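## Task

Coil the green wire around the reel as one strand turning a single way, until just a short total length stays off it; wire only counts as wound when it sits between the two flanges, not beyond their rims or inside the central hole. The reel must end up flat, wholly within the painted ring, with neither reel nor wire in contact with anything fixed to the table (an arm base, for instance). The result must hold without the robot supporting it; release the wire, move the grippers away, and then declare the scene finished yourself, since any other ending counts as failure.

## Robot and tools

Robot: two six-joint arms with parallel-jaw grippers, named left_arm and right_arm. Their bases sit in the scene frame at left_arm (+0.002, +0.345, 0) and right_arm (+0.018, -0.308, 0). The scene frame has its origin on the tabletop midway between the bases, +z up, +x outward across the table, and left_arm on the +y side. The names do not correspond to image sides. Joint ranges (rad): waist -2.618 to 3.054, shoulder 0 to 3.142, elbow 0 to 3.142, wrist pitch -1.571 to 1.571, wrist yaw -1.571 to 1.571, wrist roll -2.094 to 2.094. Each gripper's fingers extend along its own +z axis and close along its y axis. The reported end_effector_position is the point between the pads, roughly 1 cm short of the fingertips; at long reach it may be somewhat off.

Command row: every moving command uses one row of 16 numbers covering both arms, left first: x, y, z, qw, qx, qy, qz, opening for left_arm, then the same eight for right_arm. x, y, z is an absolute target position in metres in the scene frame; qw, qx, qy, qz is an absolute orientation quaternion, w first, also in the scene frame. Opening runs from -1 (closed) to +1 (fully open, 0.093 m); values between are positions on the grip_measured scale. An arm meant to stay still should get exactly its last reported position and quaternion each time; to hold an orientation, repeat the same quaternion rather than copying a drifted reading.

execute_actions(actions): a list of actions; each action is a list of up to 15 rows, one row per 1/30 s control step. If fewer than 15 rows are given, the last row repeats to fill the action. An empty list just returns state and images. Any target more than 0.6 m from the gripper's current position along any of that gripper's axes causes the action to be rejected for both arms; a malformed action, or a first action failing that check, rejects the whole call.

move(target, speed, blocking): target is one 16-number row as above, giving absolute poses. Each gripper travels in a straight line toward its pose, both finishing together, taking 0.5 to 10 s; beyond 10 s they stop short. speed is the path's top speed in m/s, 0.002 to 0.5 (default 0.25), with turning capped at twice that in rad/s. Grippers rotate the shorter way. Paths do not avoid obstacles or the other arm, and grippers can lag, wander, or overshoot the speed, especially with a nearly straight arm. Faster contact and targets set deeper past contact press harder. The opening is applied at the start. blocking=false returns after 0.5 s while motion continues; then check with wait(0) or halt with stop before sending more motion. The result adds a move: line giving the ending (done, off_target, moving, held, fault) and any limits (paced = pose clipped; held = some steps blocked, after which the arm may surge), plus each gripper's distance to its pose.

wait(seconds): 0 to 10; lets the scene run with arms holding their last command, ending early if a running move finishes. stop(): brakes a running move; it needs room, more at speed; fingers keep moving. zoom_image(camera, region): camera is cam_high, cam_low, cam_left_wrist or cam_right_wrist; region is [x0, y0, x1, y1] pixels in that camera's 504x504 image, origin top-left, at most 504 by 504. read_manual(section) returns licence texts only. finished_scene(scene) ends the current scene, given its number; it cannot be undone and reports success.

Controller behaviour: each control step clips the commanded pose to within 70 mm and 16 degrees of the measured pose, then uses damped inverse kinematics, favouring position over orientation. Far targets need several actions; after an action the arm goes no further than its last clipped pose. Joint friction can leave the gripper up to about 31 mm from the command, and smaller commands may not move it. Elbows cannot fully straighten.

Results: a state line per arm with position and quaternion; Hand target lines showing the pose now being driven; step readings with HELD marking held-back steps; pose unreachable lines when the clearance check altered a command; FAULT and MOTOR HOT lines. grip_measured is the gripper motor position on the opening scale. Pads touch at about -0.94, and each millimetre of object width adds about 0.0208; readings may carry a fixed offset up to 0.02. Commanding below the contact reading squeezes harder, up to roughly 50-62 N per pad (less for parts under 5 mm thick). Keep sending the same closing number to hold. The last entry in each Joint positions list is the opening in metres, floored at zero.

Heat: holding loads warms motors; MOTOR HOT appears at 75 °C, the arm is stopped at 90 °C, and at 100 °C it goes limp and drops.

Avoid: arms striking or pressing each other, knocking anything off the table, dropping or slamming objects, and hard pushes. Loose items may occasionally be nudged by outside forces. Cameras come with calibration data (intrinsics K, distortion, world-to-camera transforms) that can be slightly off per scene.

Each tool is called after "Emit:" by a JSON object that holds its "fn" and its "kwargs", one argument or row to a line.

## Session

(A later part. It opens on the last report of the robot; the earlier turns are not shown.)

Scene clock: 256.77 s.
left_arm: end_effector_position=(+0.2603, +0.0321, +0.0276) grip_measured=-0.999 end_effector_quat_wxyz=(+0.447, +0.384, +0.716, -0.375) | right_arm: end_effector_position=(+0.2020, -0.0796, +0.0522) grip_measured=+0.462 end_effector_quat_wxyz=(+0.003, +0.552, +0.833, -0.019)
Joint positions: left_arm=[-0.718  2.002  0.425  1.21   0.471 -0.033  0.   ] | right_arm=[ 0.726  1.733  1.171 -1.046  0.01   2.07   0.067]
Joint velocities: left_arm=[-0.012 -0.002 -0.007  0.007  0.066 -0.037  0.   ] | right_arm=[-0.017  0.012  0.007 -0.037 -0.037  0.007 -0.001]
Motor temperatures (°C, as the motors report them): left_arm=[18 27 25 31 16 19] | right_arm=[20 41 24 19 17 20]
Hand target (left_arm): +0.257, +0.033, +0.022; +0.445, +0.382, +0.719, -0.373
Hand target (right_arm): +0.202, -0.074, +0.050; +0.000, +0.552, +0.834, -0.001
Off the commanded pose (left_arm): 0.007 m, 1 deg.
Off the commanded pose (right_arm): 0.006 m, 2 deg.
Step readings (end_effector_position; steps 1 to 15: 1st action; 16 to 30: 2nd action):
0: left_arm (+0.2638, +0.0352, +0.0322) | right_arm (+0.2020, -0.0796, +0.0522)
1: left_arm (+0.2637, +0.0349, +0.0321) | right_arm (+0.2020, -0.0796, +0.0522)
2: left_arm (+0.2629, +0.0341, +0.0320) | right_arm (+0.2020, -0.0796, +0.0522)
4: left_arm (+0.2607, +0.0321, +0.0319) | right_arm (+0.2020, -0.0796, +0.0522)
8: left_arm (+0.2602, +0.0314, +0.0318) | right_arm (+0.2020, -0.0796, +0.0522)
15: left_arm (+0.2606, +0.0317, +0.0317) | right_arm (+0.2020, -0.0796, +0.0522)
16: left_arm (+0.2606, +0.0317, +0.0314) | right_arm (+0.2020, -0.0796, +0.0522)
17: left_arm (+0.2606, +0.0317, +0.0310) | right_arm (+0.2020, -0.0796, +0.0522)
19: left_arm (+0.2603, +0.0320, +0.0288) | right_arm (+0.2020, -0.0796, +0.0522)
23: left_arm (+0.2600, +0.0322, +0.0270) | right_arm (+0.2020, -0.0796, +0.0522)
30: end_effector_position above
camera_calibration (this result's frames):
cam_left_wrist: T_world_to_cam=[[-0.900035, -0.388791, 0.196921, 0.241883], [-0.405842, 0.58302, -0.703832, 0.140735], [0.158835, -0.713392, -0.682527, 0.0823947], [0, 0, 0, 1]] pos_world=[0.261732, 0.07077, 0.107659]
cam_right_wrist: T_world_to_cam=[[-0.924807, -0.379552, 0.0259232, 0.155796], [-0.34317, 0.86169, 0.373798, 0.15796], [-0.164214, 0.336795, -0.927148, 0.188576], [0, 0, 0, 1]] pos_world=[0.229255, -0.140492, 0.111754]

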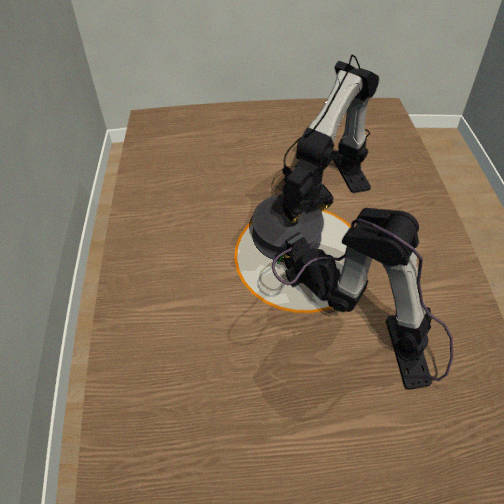

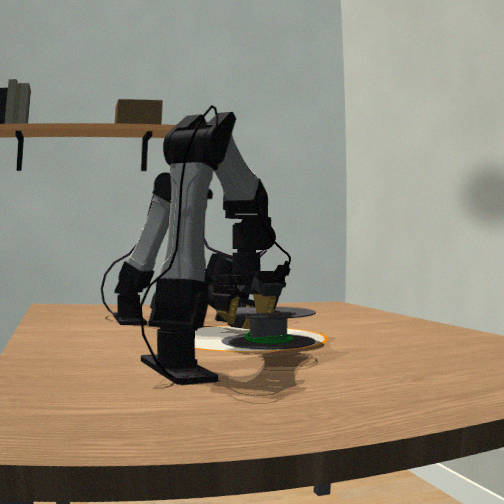

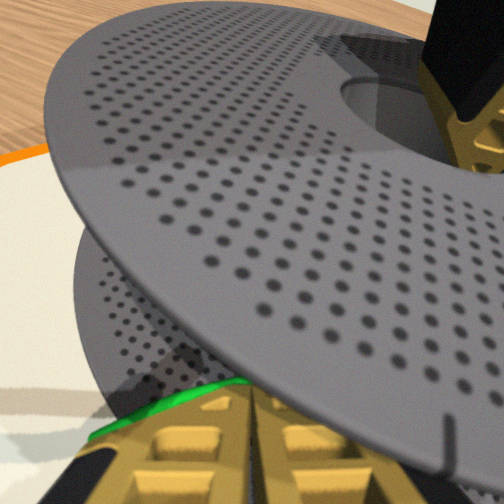

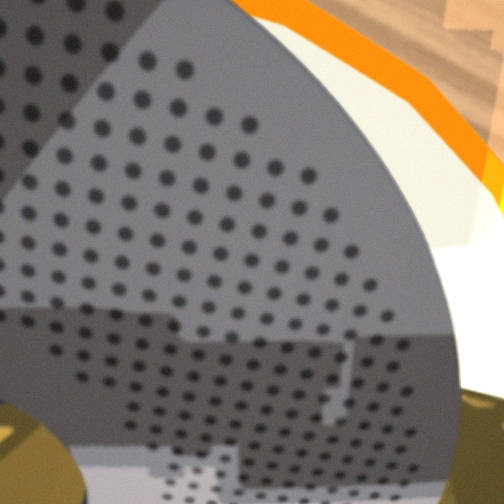

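Emit:
{"fn": "execute_actions", "kwargs": {
  "actions": [
    [[0.250,0.050,0.030,0.4449,0.3822,0.7188,-0.3732,-1,0.202,-0.074,0.05,0,0.5519,0.8339,0,0.42]],
    [[0.250,0.043,0.020,0.4449,0.3822,0.7188,-0.3732,-1,0.202,-0.074,0.05,0,0.5519,0.8339,0,0.42]]
  ]
}}

Emit:
{"fn": "zoom_image", "kwargs": {
  "camera": "cam_low",
  "region": [210, 295, 310, 355]
}}

Scene clock: 258.50 s.
left_arm: end_effector_position=(+0.2503, +0.0455, +0.0218) grip_measured=-0.999 end_effector_quat_wxyz=(+0.442, +0.383, +0.721, -0.373) | right_arm: end_effector_position=(+0.2020, -0.0796, +0.0522) grip_measured=+0.462 end_effector_quat_wxyz=(+0.003, +0.552, +0.833, -0.019)
Joint positions: left_arm=[-0.705  1.999  0.363  1.253  0.48  -0.028  0.   ] | right_arm=[ 0.726  1.733  1.171 -1.046  0.01   2.07   0.067]
Joint velocities: left_arm=[ 0.007  0.007 -0.012  0.007 -0.007 -0.051  0.   ] | right_arm=[-0.002 -0.002 -0.017 -0.037  0.007 -0.066 -0.001]
Motor temperatures (°C, as the motors report them): left_arm=[18 27 25 31 16 19] | right_arm=[20 41 24 19 17 20]
Hand target (left_arm): +0.250, +0.043, +0.020; +0.445, +0.382, +0.719, -0.373
Hand target (right_arm): +0.202, -0.074, +0.050; +0.000, +0.552, +0.834, -0.001
Off the commanded pose (left_arm): 0.003 m, 0 deg.
Off the commanded pose (right_arm): 0.006 m, 2 deg.
Step readings (end_effector_position; steps 1 to 15: 1st action; 16 to 30: 2nd action):
0: left_arm (+0.2603, +0.0321, +0.0277) | right_arm (+0.2020, -0.0796, +0.0522)
1: left_arm (+0.2591, +0.0338, +0.0271) | right_arm (+0.2020, -0.0796, +0.0522)
2: left_arm (+0.2567, +0.0378, +0.0259) | right_arm (+0.2020, -0.0796, +0.0522)
4: left_arm (+0.2525, +0.0453, +0.0220) | right_arm (+0.2020, -0.0796, +0.0522)
8: left_arm (+0.2511, +0.0479, +0.0211) | right_arm (+0.2020, -0.0796, +0.0522)
15: left_arm (+0.2509, +0.0477, +0.0215) | right_arm (+0.2020, -0.0796, +0.0522)
16: left_arm (+0.2509, +0.0474, +0.0217) | right_arm (+0.2020, -0.0796, +0.0522)
17: left_arm (+0.2507, +0.0470, +0.0215) | right_arm (+0.2020, -0.0796, +0.0522)
19: left_arm (+0.2502, +0.0462, +0.0210) | right_arm (+0.2020, -0.0796, +0.0522)
23: left_arm (+0.2502, +0.0456, +0.0215) | right_arm (+0.2020, -0.0796, +0.0522)
30: end_effector_position above
camera_calibration (this result's frames):
cam_left_wrist: T_world_to_cam=[[-0.896233, -0.394641, 0.202545, 0.238457], [-0.415666, 0.587738, -0.694108, 0.126838], [0.15488, -0.706274, -0.690789, 0.0904334], [0, 0, 0, 1]] pos_world=[0.252429, 0.0834283, 0.102211]
cam_right_wrist: T_world_to_cam=[[-0.924807, -0.379552, 0.0259232, 0.155796], [-0.34317, 0.86169, 0.373798, 0.15796], [-0.164214, 0.336795, -0.927148, 0.188576], [0, 0, 0, 1]] pos_world=[0.229255, -0.140492, 0.111754]

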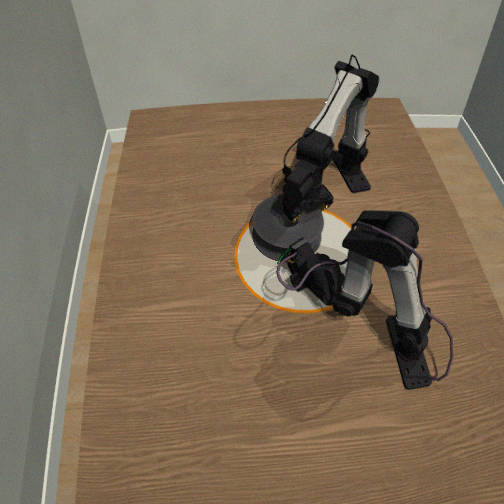

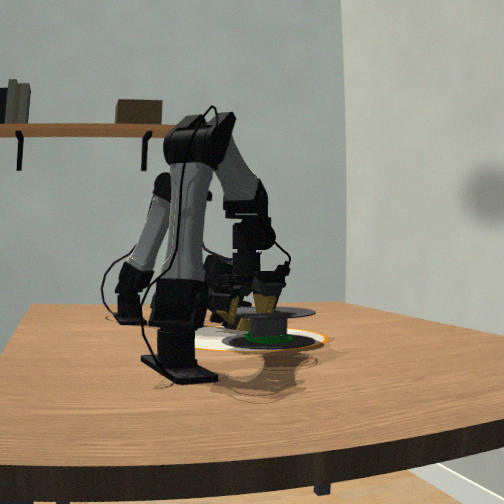

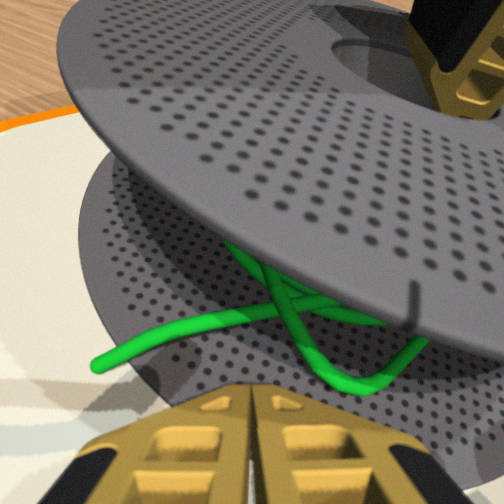

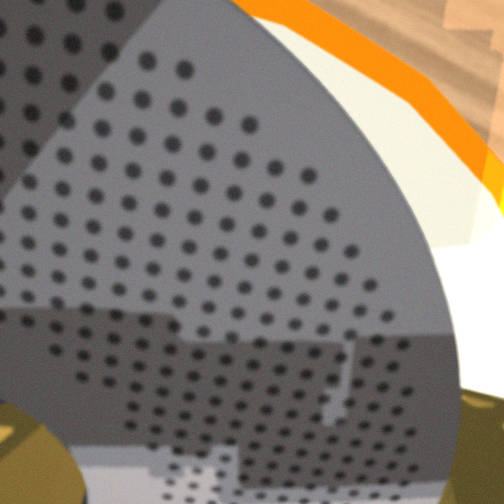

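Region (210, 295, 310, 355) of cam_low's 504x504 image, scaled by 5.040, with more detail than that image has; it fills the top 302 rows of this view, and the rest is white.

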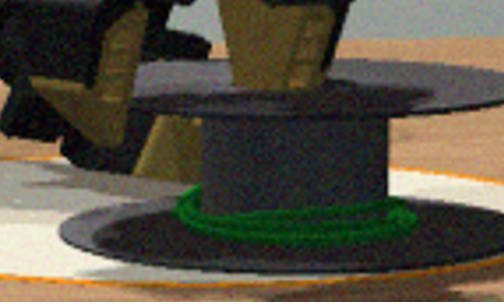

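Emit:
{"fn": "execute_actions", "kwargs": {
  "actions": [
    [[0.254,0.032,0.020,0.4449,0.3822,0.7188,-0.3732,-1,0.2050,-0.0820,0.05,0,0.4924,0.8704,0,0.42]],
    [[0.254,0.032,0.020,0.4449,0.3822,0.7188,-0.3732,-1,0.2104,-0.0888,0.05,0,0.4384,0.8988,0,0.42]]
  ]
}}

Emit:
{"fn": "zoom_image", "kwargs": {
  "camera": "cam_low",
  "region": [210, 295, 310, 355]
}}

Scene clock: 260.20 s.
left_arm: end_effector_position=(+0.2507, +0.0357, +0.0229) grip_measured=-0.999 end_effector_quat_wxyz=(+0.444, +0.385, +0.717, -0.375) | right_arm: end_effector_position=(+0.2046, -0.0876, +0.0522) grip_measured=+0.462 end_effector_quat_wxyz=(-0.009, +0.441, +0.897, -0.014)
Joint positions: left_arm=[-0.731  2.013  0.388  1.254  0.461 -0.037  0.   ] | right_arm=[ 0.689  1.712  1.147 -1.038 -0.011  1.777  0.067]
Joint velocities: left_arm=[-0.007 -0.007 -0.007 -0.022  0.051 -0.051  0.   ] | right_arm=[ 0.002 -0.002 -0.022  0.066  0.022 -0.095  0.001]
Motor temperatures (°C, as the motors report them): left_arm=[18 27 25 31 16 19] | right_arm=[20 41 24 19 17 20]
Hand target (left_arm): +0.254, +0.032, +0.020; +0.445, +0.382, +0.719, -0.373
Hand target (right_arm): +0.210, -0.089, +0.050; -0.000, +0.438, +0.899, -0.000
Off the commanded pose (left_arm): 0.006 m, 0 deg.
Off the commanded pose (right_arm): 0.006 m, 2 deg.
Step readings (end_effector_position; steps 1 to 15: 1st action; 16 to 30: 2nd action):
0: left_arm (+0.2504, +0.0454, +0.0220) | right_arm (+0.2020, -0.0796, +0.0522)
1: left_arm (+0.2506, +0.0445, +0.0221) | right_arm (+0.2018, -0.0797, +0.0523)
2: left_arm (+0.2507, +0.0419, +0.0223) | right_arm (+0.2012, -0.0797, +0.0524)
4: left_arm (+0.2501, +0.0370, +0.0230) | right_arm (+0.2003, -0.0799, +0.0523)
8: left_arm (+0.2502, +0.0354, +0.0231) | right_arm (+0.1994, -0.0802, +0.0523)
15: left_arm (+0.2506, +0.0356, +0.0229) | right_arm (+0.1989, -0.0803, +0.0521)
16: left_arm (+0.2506, +0.0356, +0.0229) | right_arm (+0.1994, -0.0809, +0.0521)
17: left_arm (+0.2506, +0.0356, +0.0229) | right_arm (+0.2003, -0.0821, +0.0521)
19: left_arm (+0.2506, +0.0356, +0.0229) | right_arm (+0.2028, -0.0850, +0.0521)
23: left_arm (+0.2507, +0.0357, +0.0229) | right_arm (+0.2045, -0.0870, +0.0522)
30: end_effector_position above
camera_calibration (this result's frames):
cam_left_wrist: T_world_to_cam=[[-0.899773, -0.388118, 0.19943, 0.235439], [-0.407963, 0.586052, -0.700078, 0.131822], [0.154836, -0.711272, -0.685651, 0.0842582], [0, 0, 0, 1]] pos_world=[0.252574, 0.0740543, 0.103104]
cam_right_wrist: T_world_to_cam=[[-0.797727, -0.602163, 0.0321343, 0.109414], [-0.541315, 0.738564, 0.401872, 0.194048], [-0.265726, 0.303189, -0.915132, 0.20886], [0, 0, 0, 1]] pos_world=[0.247823, -0.140756, 0.109636]

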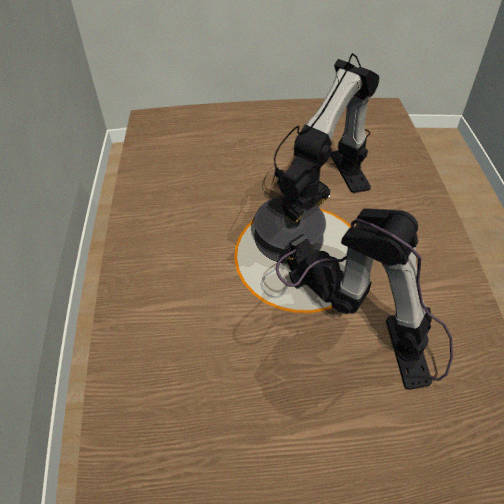

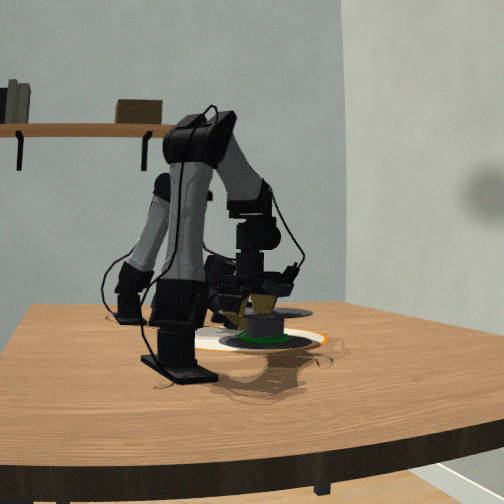

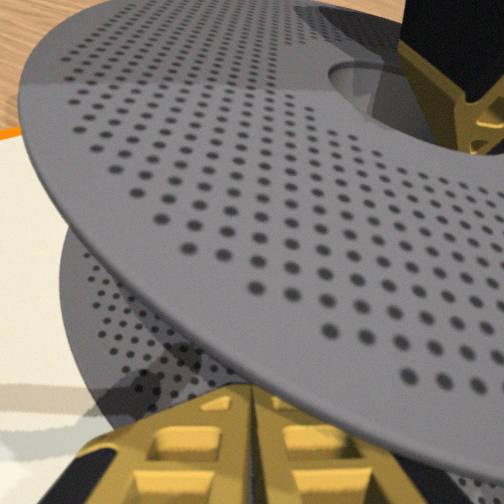

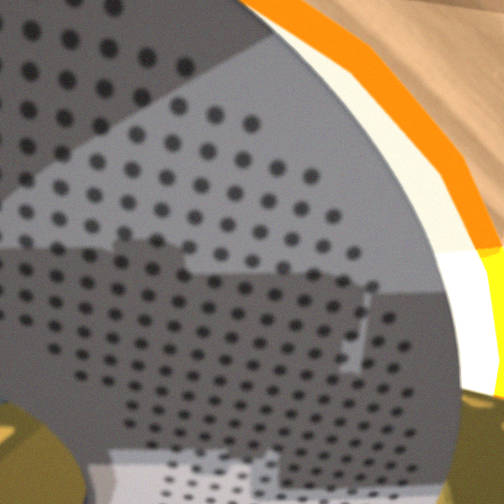

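Region (210, 295, 310, 355) of cam_low's 504x504 image, scaled by 5.040, with more detail than that image has; it fills the top 302 rows of this view, and the rest is white.

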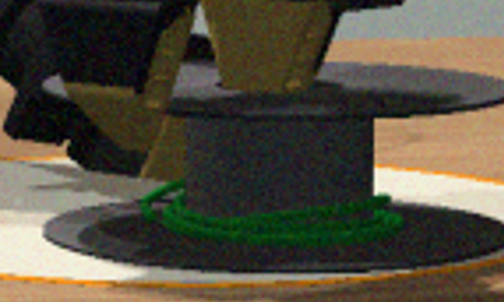

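Emit:
{"fn": "execute_actions", "kwargs": {
  "actions": [
    [[0.254,0.032,0.020,0.4449,0.3822,0.7188,-0.3732,-1,0.2010,-0.0760,0.05,0,0.5,0.866,0,0.42]],
    [[0.254,0.032,0.020,0.4449,0.3822,0.7188,-0.3732,-1,0.198,-0.069,0.05,0,0.5519,0.8339,0,0.42]]
  ]
}}

Emit:
{"fn": "zoom_image", "kwargs": {
  "camera": "cam_low",
  "region": [210, 295, 310, 355]
}}

Scene clock: 262.40 s.
left_arm: end_effector_position=(+0.2508, +0.0357, +0.0229) grip_measured=-0.999 end_effector_quat_wxyz=(+0.444, +0.384, +0.717, -0.375) | right_arm: end_effector_position=(+0.1950, -0.0807, +0.0521) grip_measured=+0.462 end_effector_quat_wxyz=(-0.002, +0.548, +0.837, -0.017)
Joint positions: left_arm=[-0.731  2.013  0.388  1.254  0.46  -0.038  0.   ] | right_arm=[ 0.736  1.712  1.147 -1.041 -0.     2.069  0.067]
Joint velocities: left_arm=[ 0.007 -0.017  0.002  0.007 -0.037 -0.037  0.   ] | right_arm=[-0.002  0.002 -0.012 -0.007  0.081 -0.022 -0.   ]
Motor temperatures (°C, as the motors report them): left_arm=[18 27 25 31 16 19] | right_arm=[20 41 24 19 17 20]
Hand target (left_arm): +0.254, +0.032, +0.020; +0.445, +0.382, +0.719, -0.373
Hand target (right_arm): +0.198, -0.069, +0.050; -0.002, +0.549, +0.836, -0.000
Off the commanded pose (left_arm): 0.006 m, 0 deg.
Off the commanded pose (right_arm): 0.012 m, 2 deg.
joint sent to its limit (right arm) — the command would take joint 6 (wrist roll) past its upper limit, so that joint was sent only as far as its limit.
Step readings (end_effector_position; steps 1 to 15: 1st action; 16 to 30: 2nd action):
0: left_arm (+0.2507, +0.0357, +0.0229) | right_arm (+0.2047, -0.0877, +0.0521)
1: left_arm (+0.2507, +0.0357, +0.0229) | right_arm (+0.2041, -0.0873, +0.0521)
2: left_arm (+0.2507, +0.0357, +0.0229) | right_arm (+0.2034, -0.0867, +0.0521)
4: left_arm (+0.2507, +0.0357, +0.0229) | right_arm (+0.2014, -0.0850, +0.0521)
8: left_arm (+0.2508, +0.0357, +0.0229) | right_arm (+0.1998, -0.0839, +0.0521)
15: left_arm (+0.2508, +0.0357, +0.0229) | right_arm (+0.1997, -0.0840, +0.0521)
16: left_arm (+0.2508, +0.0357, +0.0229) | right_arm (+0.1992, -0.0836, +0.0521)
17: left_arm (+0.2508, +0.0357, +0.0229) | right_arm (+0.1983, -0.0830, +0.0521)
19: left_arm (+0.2508, +0.0357, +0.0229) | right_arm (+0.1963, -0.0814, +0.0521)
23: left_arm (+0.2508, +0.0357, +0.0229) | right_arm (+0.1951, -0.0806, +0.0521)
30: end_effector_position above
camera_calibration (this result's frames):
cam_left_wrist: T_world_to_cam=[[-0.899538, -0.388543, 0.199663, 0.235454], [-0.408416, 0.585837, -0.699994, 0.131942], [0.155009, -0.711217, -0.68567, 0.0842164], [0, 0, 0, 1]] pos_world=[0.252633, 0.0740841, 0.103092]
cam_right_wrist: T_world_to_cam=[[-0.920205, -0.390339, 0.0293011, 0.14694], [-0.350373, 0.854735, 0.382972, 0.156914], [-0.174534, 0.342146, -0.923295, 0.189931], [0, 0, 0, 1]] pos_world=[0.223343, -0.141748, 0.110963]

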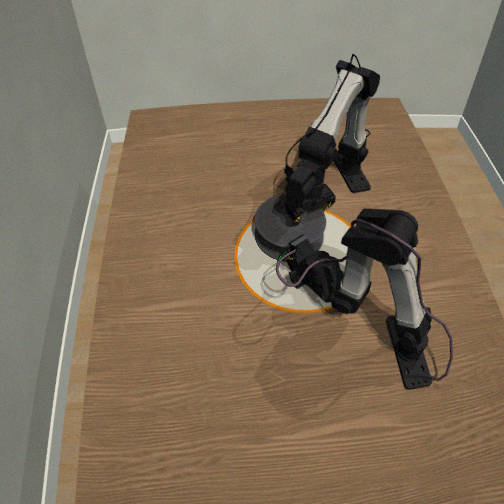

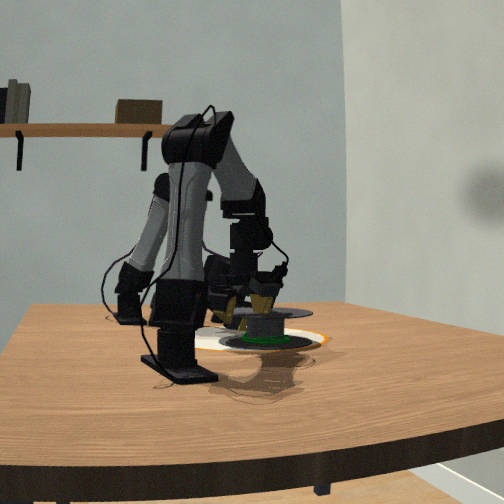

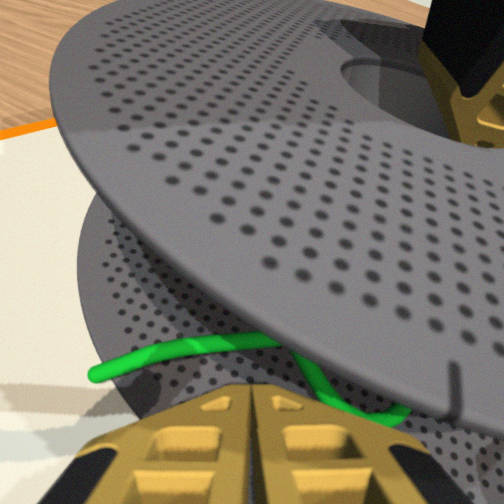

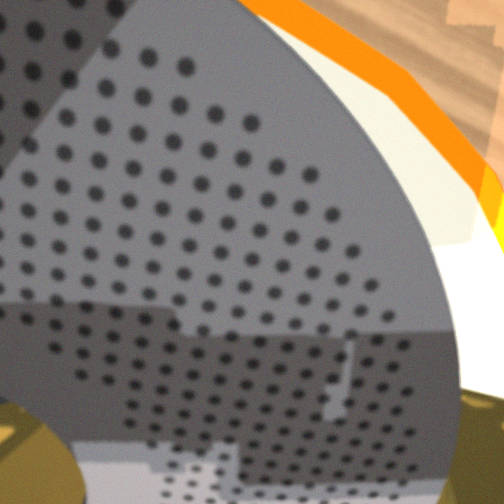

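Region (210, 295, 310, 355) of cam_low's 504x504 image, scaled by 5.040, with more detail than that image has; it fills the top 302 rows of this view, and the rest is white.

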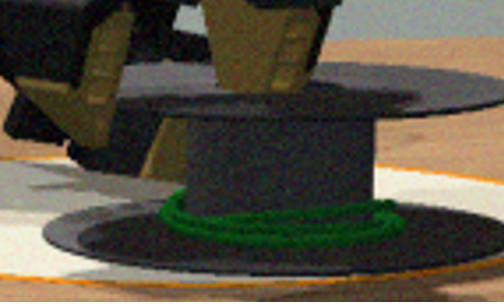

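Emit:
{"fn": "zoom_image", "kwargs": {
  "camera": "cam_left_wrist",
  "region": [40, 280, 440, 460]
}}

Region (40, 280, 440, 460) of cam_left_wrist's 504x504 image, scaled by 1.260, with more detail than that image has; it fills the top 227 rows of this view, and the rest is white.

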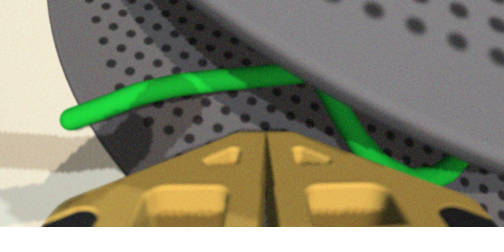

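Emit:
{"fn": "execute_actions", "kwargs": {
  "actions": [
    [[0.240,0.075,0.036,0.4449,0.3822,0.7188,-0.3732,-1,0.198,-0.074,0.05,0,0.5299,0.848,0,0.42]],
    [[0.235,0.11,0.07,0.4449,0.3822,0.7188,-0.3732,-1,0.198,-0.074,0.05,0,0.5299,0.848,0,0.42]]
  ]
}}

Scene clock: 264.87 s.
left_arm: end_effector_position=(+0.2371, +0.1089, +0.0681) grip_measured=-0.999 end_effector_quat_wxyz=(+0.453, +0.376, +0.718, -0.372) | right_arm: end_effector_position=(+0.1944, -0.0802, +0.0521) grip_measured=+0.462 end_effector_quat_wxyz=(-0.004, +0.536, +0.844, -0.017)
Joint positions: left_arm=[-0.501  1.559  0.195  0.957  0.655  0.051  0.   ] | right_arm=[ 0.736  1.712  1.147 -1.04  -0.005  2.041  0.067]
Joint velocities: left_arm=[-0.007  0.002  0.002 -0.33   0.022  0.066  0.   ] | right_arm=[-0.002  0.002 -0.007  0.095  0.022  0.022  0.   ]
Motor temperatures (°C, as the motors report them): left_arm=[18 27 25 31 16 19] | right_arm=[20 41 25 19 17 20]
Hand target (left_arm): +0.235, +0.110, +0.069; +0.446, +0.381, +0.718, -0.374
Hand target (right_arm): +0.198, -0.074, +0.050; +0.000, +0.530, +0.848, -0.000
Off the commanded pose (left_arm): 0.003 m, 1 deg.
Off the commanded pose (right_arm): 0.007 m, 2 deg.
Step readings (end_effector_position; steps 1 to 15: 1st action; 16 to 30: 2nd action):
0: left_arm (+0.2508, +0.0357, +0.0229) | right_arm (+0.1949, -0.0808, +0.0521)
1: left_arm (+0.2492, +0.0396, +0.0233) | right_arm (+0.1949, -0.0807, +0.0521)
2: left_arm (+0.2471, +0.0490, +0.0243) | right_arm (+0.1948, -0.0807, +0.0521)
4: left_arm (+0.2463, +0.0668, +0.0265) | right_arm (+0.1947, -0.0805, +0.0521)
8: left_arm (+0.2466, +0.0739, +0.0319) | right_arm (+0.1945, -0.0802, +0.0521)
15: left_arm (+0.2440, +0.0728, +0.0326) | right_arm (+0.1944, -0.0802, +0.0521)
16: left_arm (+0.2426, +0.0766, +0.0349) | right_arm (+0.1944, -0.0802, +0.0521)
17: left_arm (+0.2419, +0.0861, +0.0412) | right_arm (+0.1944, -0.0802, +0.0521)
19: left_arm (+0.2461, +0.1014, +0.0610) | right_arm (+0.1944, -0.0802, +0.0521)
23: left_arm (+0.2475, +0.1073, +0.0832) | right_arm (+0.1944, -0.0802, +0.0521)
30: end_effector_position above
camera_calibration (this result's frames):
cam_left_wrist: T_world_to_cam=[[-0.892736, -0.405529, 0.196388, 0.243069], [-0.415101, 0.570685, -0.708526, 0.118949], [0.175252, -0.714048, -0.677807, 0.164339], [0, 0, 0, 1]] pos_world=[0.237572, 0.148035, 0.147933]
cam_right_wrist: T_world_to_cam=[[-0.908926, -0.415764, 0.0315324, 0.142298], [-0.372291, 0.843288, 0.38764, 0.159355], [-0.187758, 0.340597, -0.921271, 0.191988], [0, 0, 0, 1]] pos_world=[0.224712, -0.14061, 0.110614]

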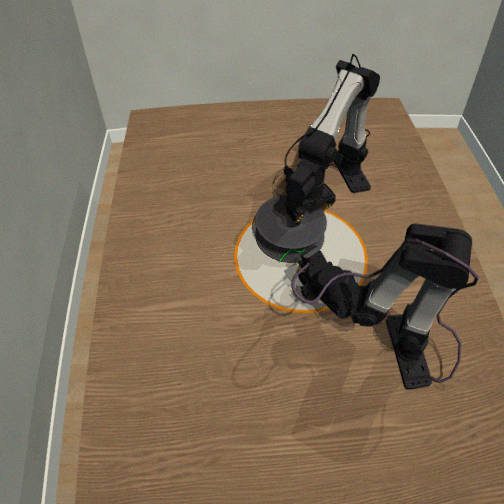

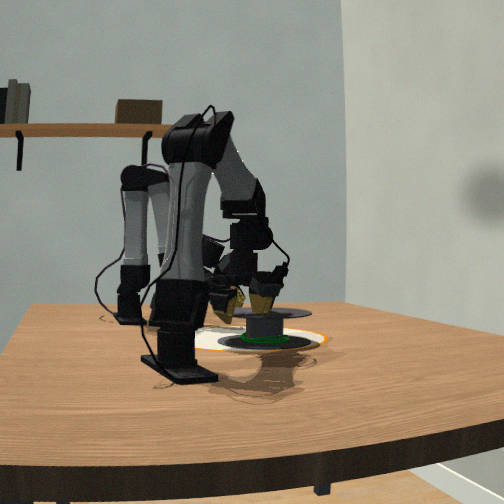

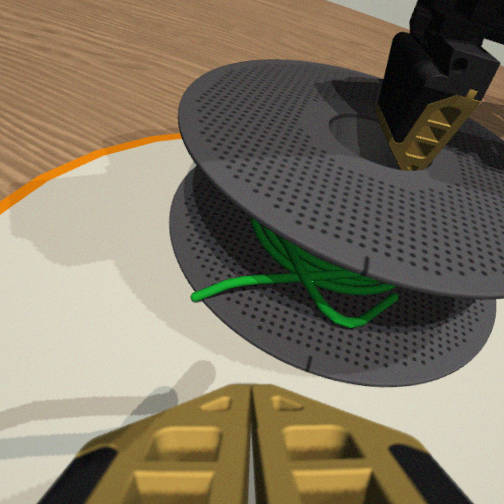

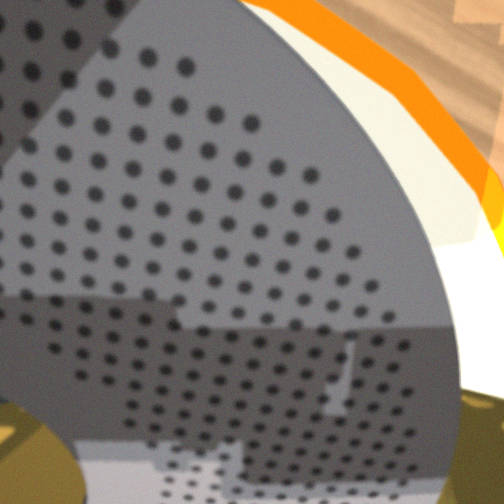

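Emit:
{"fn": "zoom_image", "kwargs": {
  "camera": "cam_left_wrist",
  "region": [150, 190, 430, 370]
}}

Region (150, 190, 430, 370) of cam_left_wrist's 504x504 image, scaled by 1.800, with more detail than that image has; it fills the top 324 rows of this view, and the rest is white.

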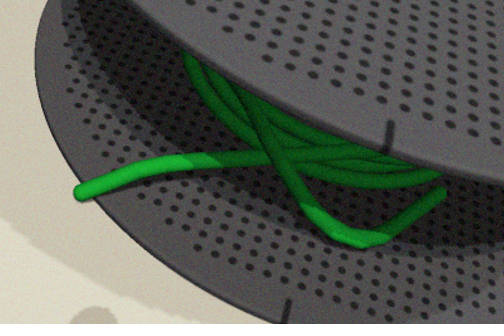

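Emit:
{"fn": "move", "kwargs": {
  "target": [0.26,0.19,0.15,0.4449,0.3822,0.7188,-0.3732,-1,0.190,-0.030,0.05,0,0.342,0.940,0,0.42],
  "speed": 0.08
}}

Emit:
{"fn": "zoom_image", "kwargs": {
  "camera": "cam_high",
  "region": [230, 180, 380, 330]
}}

Scene clock: 269.23 s.
left_arm: end_effector_position=(+0.2596, +0.1869, +0.1366) grip_measured=-0.999 end_effector_quat_wxyz=(+0.433, +0.375, +0.728, -0.377) | right_arm: end_effector_position=(+0.1848, -0.0434, +0.0520) grip_measured=+0.462 end_effector_quat_wxyz=(-0.005, +0.351, +0.936, -0.016)
Joint positions: left_arm=[-0.081  1.176  0.463  0.     1.023  0.395  0.   ] | right_arm=[ 0.834  1.8    1.253 -1.056 -0.004  1.724  0.067]
Joint velocities: left_arm=[ 0.002  0.007 -0.022 -0.037 -0.037  0.051  0.   ] | right_arm=[ 0.002 -0.017  0.007  0.022 -0.007 -0.022 -0.001]
Motor temperatures (°C, as the motors report them): left_arm=[18 27 25 31 16 19] | right_arm=[20 41 25 19 17 20]
Hand target (left_arm): +0.262, +0.188, +0.149; +0.446, +0.381, +0.718, -0.374
Hand target (right_arm): +0.190, -0.031, +0.050; +0.002, +0.342, +0.940, -0.001
Off the commanded pose (left_arm): 0.014 m, 2 deg.
Off the commanded pose (right_arm): 0.014 m, 2 deg.
move: off_target (left_arm, right_arm)
camera_calibration (this result's frames):
cam_left_wrist: T_world_to_cam=[[-0.887739, -0.399869, 0.228089, 0.274641], [-0.438669, 0.58454, -0.682556, 0.13233], [0.139606, -0.705987, -0.694329, 0.27258], [0, 0, 0, 1]] pos_world=[0.263805, 0.224906, 0.21694]
cam_right_wrist: T_world_to_cam=[[-0.664548, -0.746583, 0.0314574, 0.089364], [-0.677263, 0.619564, 0.396806, 0.170971], [-0.315739, 0.242392, -0.917363, 0.196758], [0, 0, 0, 1]] pos_world=[0.237303, -0.0869024, 0.109845]

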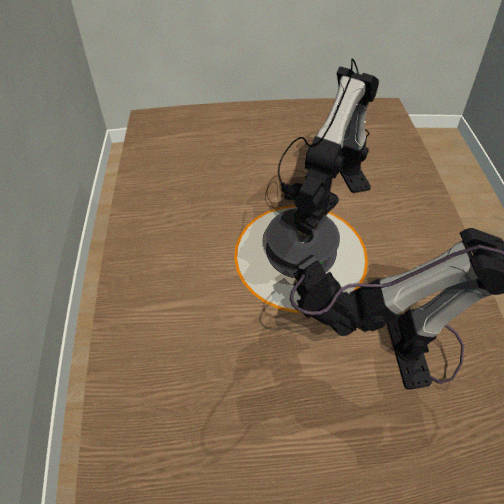

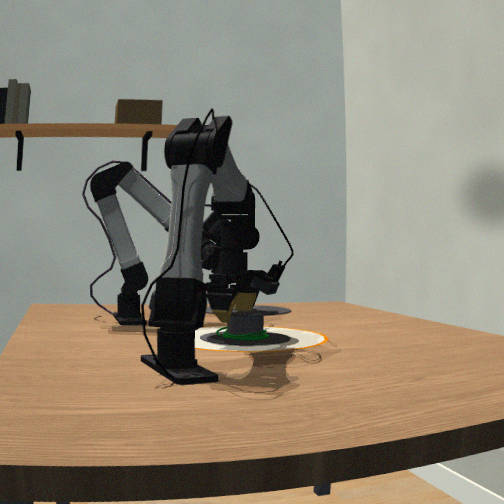

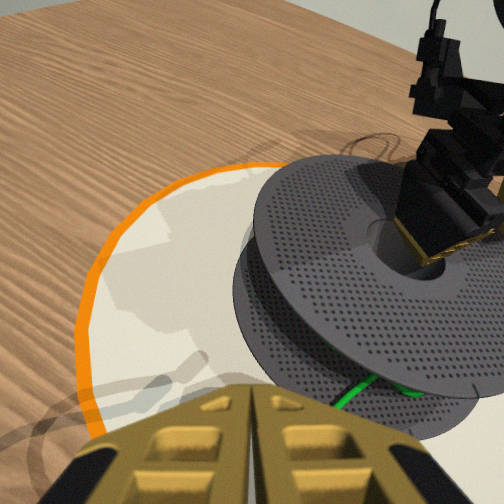

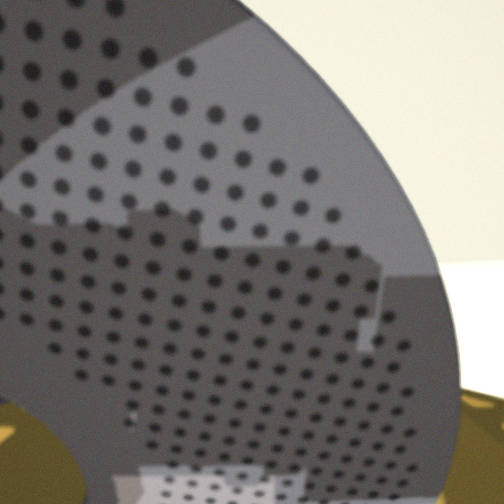

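Region (230, 180, 380, 330) of cam_high's 504x504 image, scaled by 3.360, with more detail than that image has.

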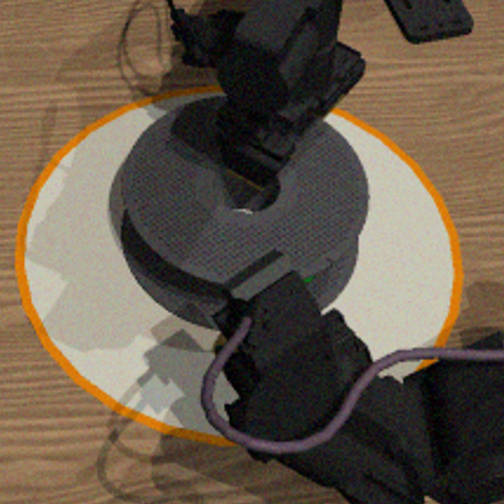

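Emit:
{"fn": "execute_actions", "kwargs": {
  "actions": [
    [[0.26,0.19,0.15,0.4449,0.3822,0.7188,-0.3732,-1,0.185,-0.043,0.052,0,0.351,0.936,0,1]],
    [[0.26,0.20,0.16,0.4449,0.3822,0.7188,-0.3732,-1,0.185,-0.043,0.12,0,0.351,0.936,0,1]],
    [[0.26,0.22,0.17,0.4449,0.3822,0.7188,-0.3732,-1,0.20,-0.10,0.14,0,0.351,0.936,0,1]],
    [[0.26,0.23,0.17,0.4449,0.3822,0.7188,-0.3732,-1,0.23,-0.17,0.14,0,0.351,0.936,0,1]],
    [[0.26,0.23,0.17,0.4449,0.3822,0.7188,-0.3732,-1,0.24,-0.19,0.14,0,0.351,0.936,0,1]]
  ]
}}

Emit:
{"fn": "zoom_image", "kwargs": {
  "camera": "cam_high",
  "region": [220, 170, 390, 340]
}}

Emit:
{"fn": "zoom_image", "kwargs": {
  "camera": "cam_low",
  "region": [180, 290, 340, 365]
}}

Scene clock: 272.43 s.
left_arm: end_effector_position=(+0.2567, +0.2283, +0.1679) grip_measured=-0.999 end_effector_quat_wxyz=(+0.447, +0.386, +0.719, -0.366) | right_arm: end_effector_position=(+0.2471, -0.1833, +0.1423) grip_measured=+0.990 end_effector_quat_wxyz=(+0.003, +0.353, +0.936, +0.008)
Joint positions: left_arm=[ 0.129  1.152  0.634 -0.466  1.161  0.751  0.   ] | right_arm=[ 0.321  1.512  1.302 -1.345 -0.007  1.216  0.093]
Joint velocities: left_arm=[-0.007 -0.007  0.012 -0.007  0.007  0.007  0.   ] | right_arm=[ 0.002  0.017 -0.007 -0.11   0.051 -0.051  0.001]
Motor temperatures (°C, as the motors report them): left_arm=[18 27 26 30 16 19] | right_arm=[20 40 25 19 17 20]
Hand target (left_arm): +0.260, +0.230, +0.170; +0.446, +0.382, +0.719, -0.373
Hand target (right_arm): +0.240, -0.190, +0.140; -0.001, +0.351, +0.936, +0.001
Off the commanded pose (left_arm): 0.004 m, 1 deg.
Off the commanded pose (right_arm): 0.010 m, 1 deg.
Step readings (end_effector_position; steps 1 to 15: 1st action; 16 to 30: 2nd action; 31 to 45: 3rd action; 46 to 60: 4th action; 61 to 75: 5th action):
0: left_arm (+0.2593, +0.1869, +0.1363) | right_arm (+0.1848, -0.0434, +0.0520)
1: left_arm (+0.2590, +0.1871, +0.1361) | right_arm (+0.1850, -0.0431, +0.0523)
2: left_arm (+0.2589, +0.1876, +0.1356) | right_arm (+0.1855, -0.0423, +0.0525)
4: left_arm (+0.2585, +0.1884, +0.1348) | right_arm (+0.1857, -0.0419, +0.0528)
8: left_arm (+0.2577, +0.1887, +0.1340) | right_arm (+0.1860, -0.0414, +0.0526)
15: left_arm (+0.2571, +0.1886, +0.1334) | right_arm (+0.1865, -0.0408, +0.0525)
16: left_arm (+0.2570, +0.1899, +0.1347) | right_arm (+0.1859, -0.0416, +0.0582)
17: left_arm (+0.2583, +0.1928, +0.1374) | right_arm (+0.1859, -0.0417, +0.0675)
19: left_arm (+0.2625, +0.1976, +0.1452) | right_arm (+0.1906, -0.0343, +0.0926)
23: left_arm (+0.2640, +0.1991, +0.1521) | right_arm (+0.1947, -0.0278, +0.1210)
30: left_arm (+0.2601, +0.1985, +0.1494) | right_arm (+0.1884, -0.0377, +0.1211)
31: left_arm (+0.2598, +0.2010, +0.1506) | right_arm (+0.1894, -0.0416, +0.1220)
32: left_arm (+0.2618, +0.2070, +0.1524) | right_arm (+0.1922, -0.0520, +0.1235)
34: left_arm (+0.2670, +0.2172, +0.1582) | right_arm (+0.2009, -0.0750, +0.1322)
38: left_arm (+0.2669, +0.2201, +0.1647) | right_arm (+0.2067, -0.0909, +0.1441)
45: left_arm (+0.2607, +0.2186, +0.1630) | right_arm (+0.2050, -0.0929, +0.1441)
46: left_arm (+0.2602, +0.2199, +0.1635) | right_arm (+0.2072, -0.0972, +0.1429)
47: left_arm (+0.2606, +0.2232, +0.1643) | right_arm (+0.2128, -0.1104, +0.1410)
49: left_arm (+0.2622, +0.2285, +0.1665) | right_arm (+0.2258, -0.1431, +0.1394)
53: left_arm (+0.2610, +0.2294, +0.1690) | right_arm (+0.2362, -0.1651, +0.1422)
60: left_arm (+0.2580, +0.2286, +0.1682) | right_arm (+0.2362, -0.1651, +0.1423)
61: left_arm (+0.2578, +0.2286, +0.1681) | right_arm (+0.2373, -0.1667, +0.1423)
62: left_arm (+0.2576, +0.2285, +0.1682) | right_arm (+0.2400, -0.1711, +0.1423)
64: left_arm (+0.2573, +0.2285, +0.1680) | right_arm (+0.2451, -0.1797, +0.1423)
68: left_arm (+0.2570, +0.2284, +0.1681) | right_arm (+0.2471, -0.1833, +0.1423)
75: end_effector_position above
camera_calibration (this result's frames):
cam_left_wrist: T_world_to_cam=[[-0.898131, -0.39878, 0.185299, 0.291097], [-0.406269, 0.591287, -0.696653, 0.120644], [0.168246, -0.700966, -0.693065, 0.315218], [0, 0, 0, 1]] pos_world=[0.257423, 0.265706, 0.248574]
cam_right_wrist: T_world_to_cam=[[-0.668079, -0.74386, -0.0184893, 0.0319593], [-0.687003, 0.607089, 0.399337, 0.263789], [-0.285826, 0.279491, -0.916618, 0.332489], [0, 0, 0, 1]] pos_world=[0.297609, -0.229298, 0.200016]

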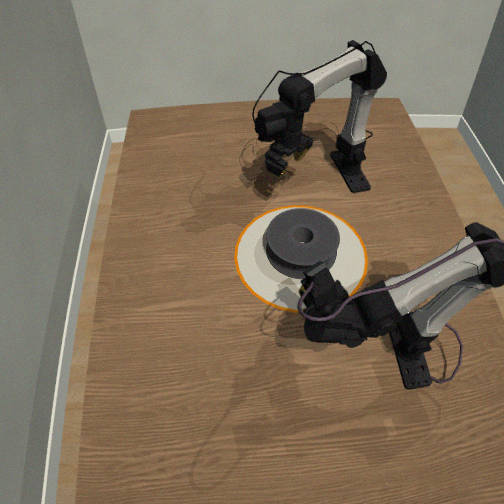

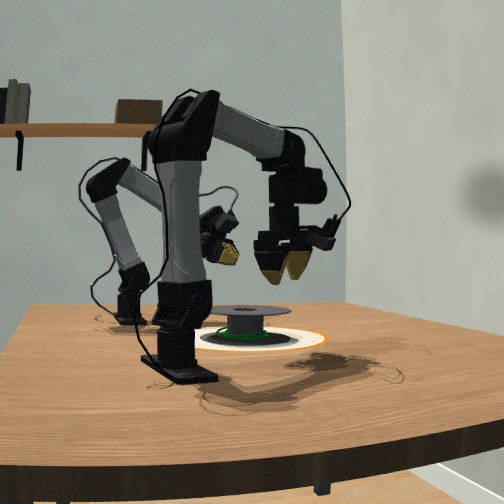

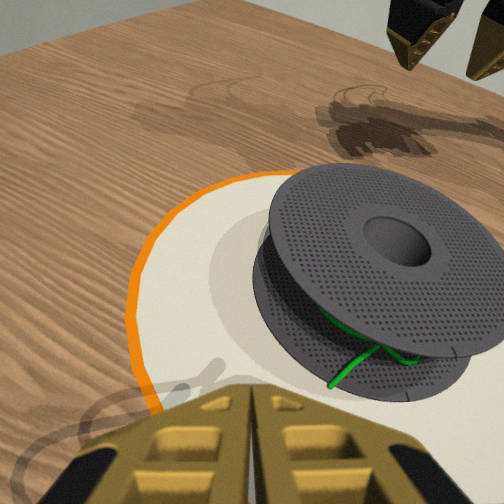

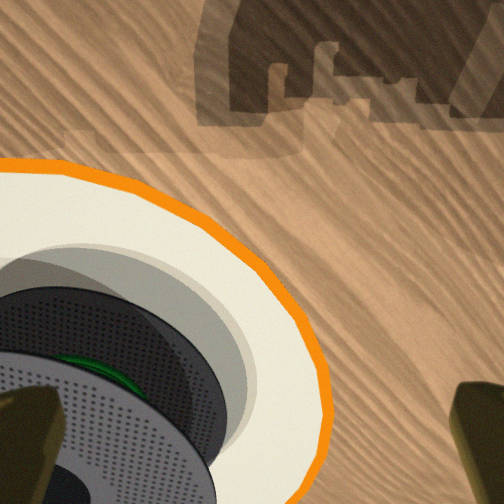

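Region (220, 170, 390, 340) of cam_high's 504x504 image, scaled by 2.965, with more detail than that image has.

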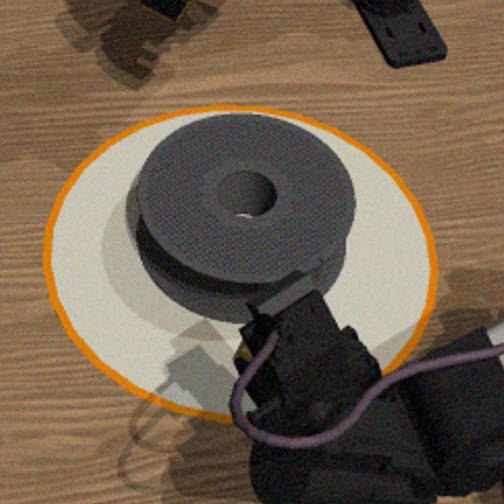

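Region (180, 290, 340, 365) of cam_low's 504x504 image, scaled by 3.150, with more detail than that image has; it fills the top 236 rows of this view, and the rest is white.

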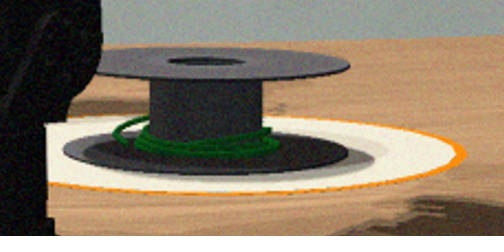

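Emit:
{"fn": "zoom_image", "kwargs": {
  "camera": "cam_left_wrist",
  "region": [280, 290, 500, 420]
}}

Region (280, 290, 500, 420) of cam_left_wrist's 504x504 image, scaled by 2.291, with more detail than that image has; it fills the top 298 rows of this view, and the rest is white.

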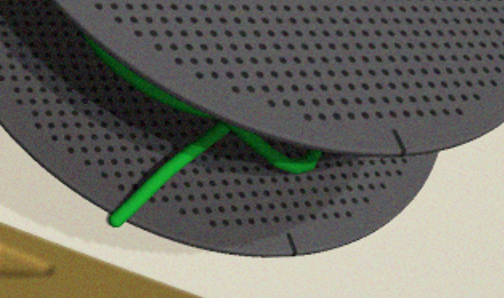

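Emit:
{"fn": "finished_scene", "kwargs": {
  "scene": 2
}}

The scene is finished: the task was done.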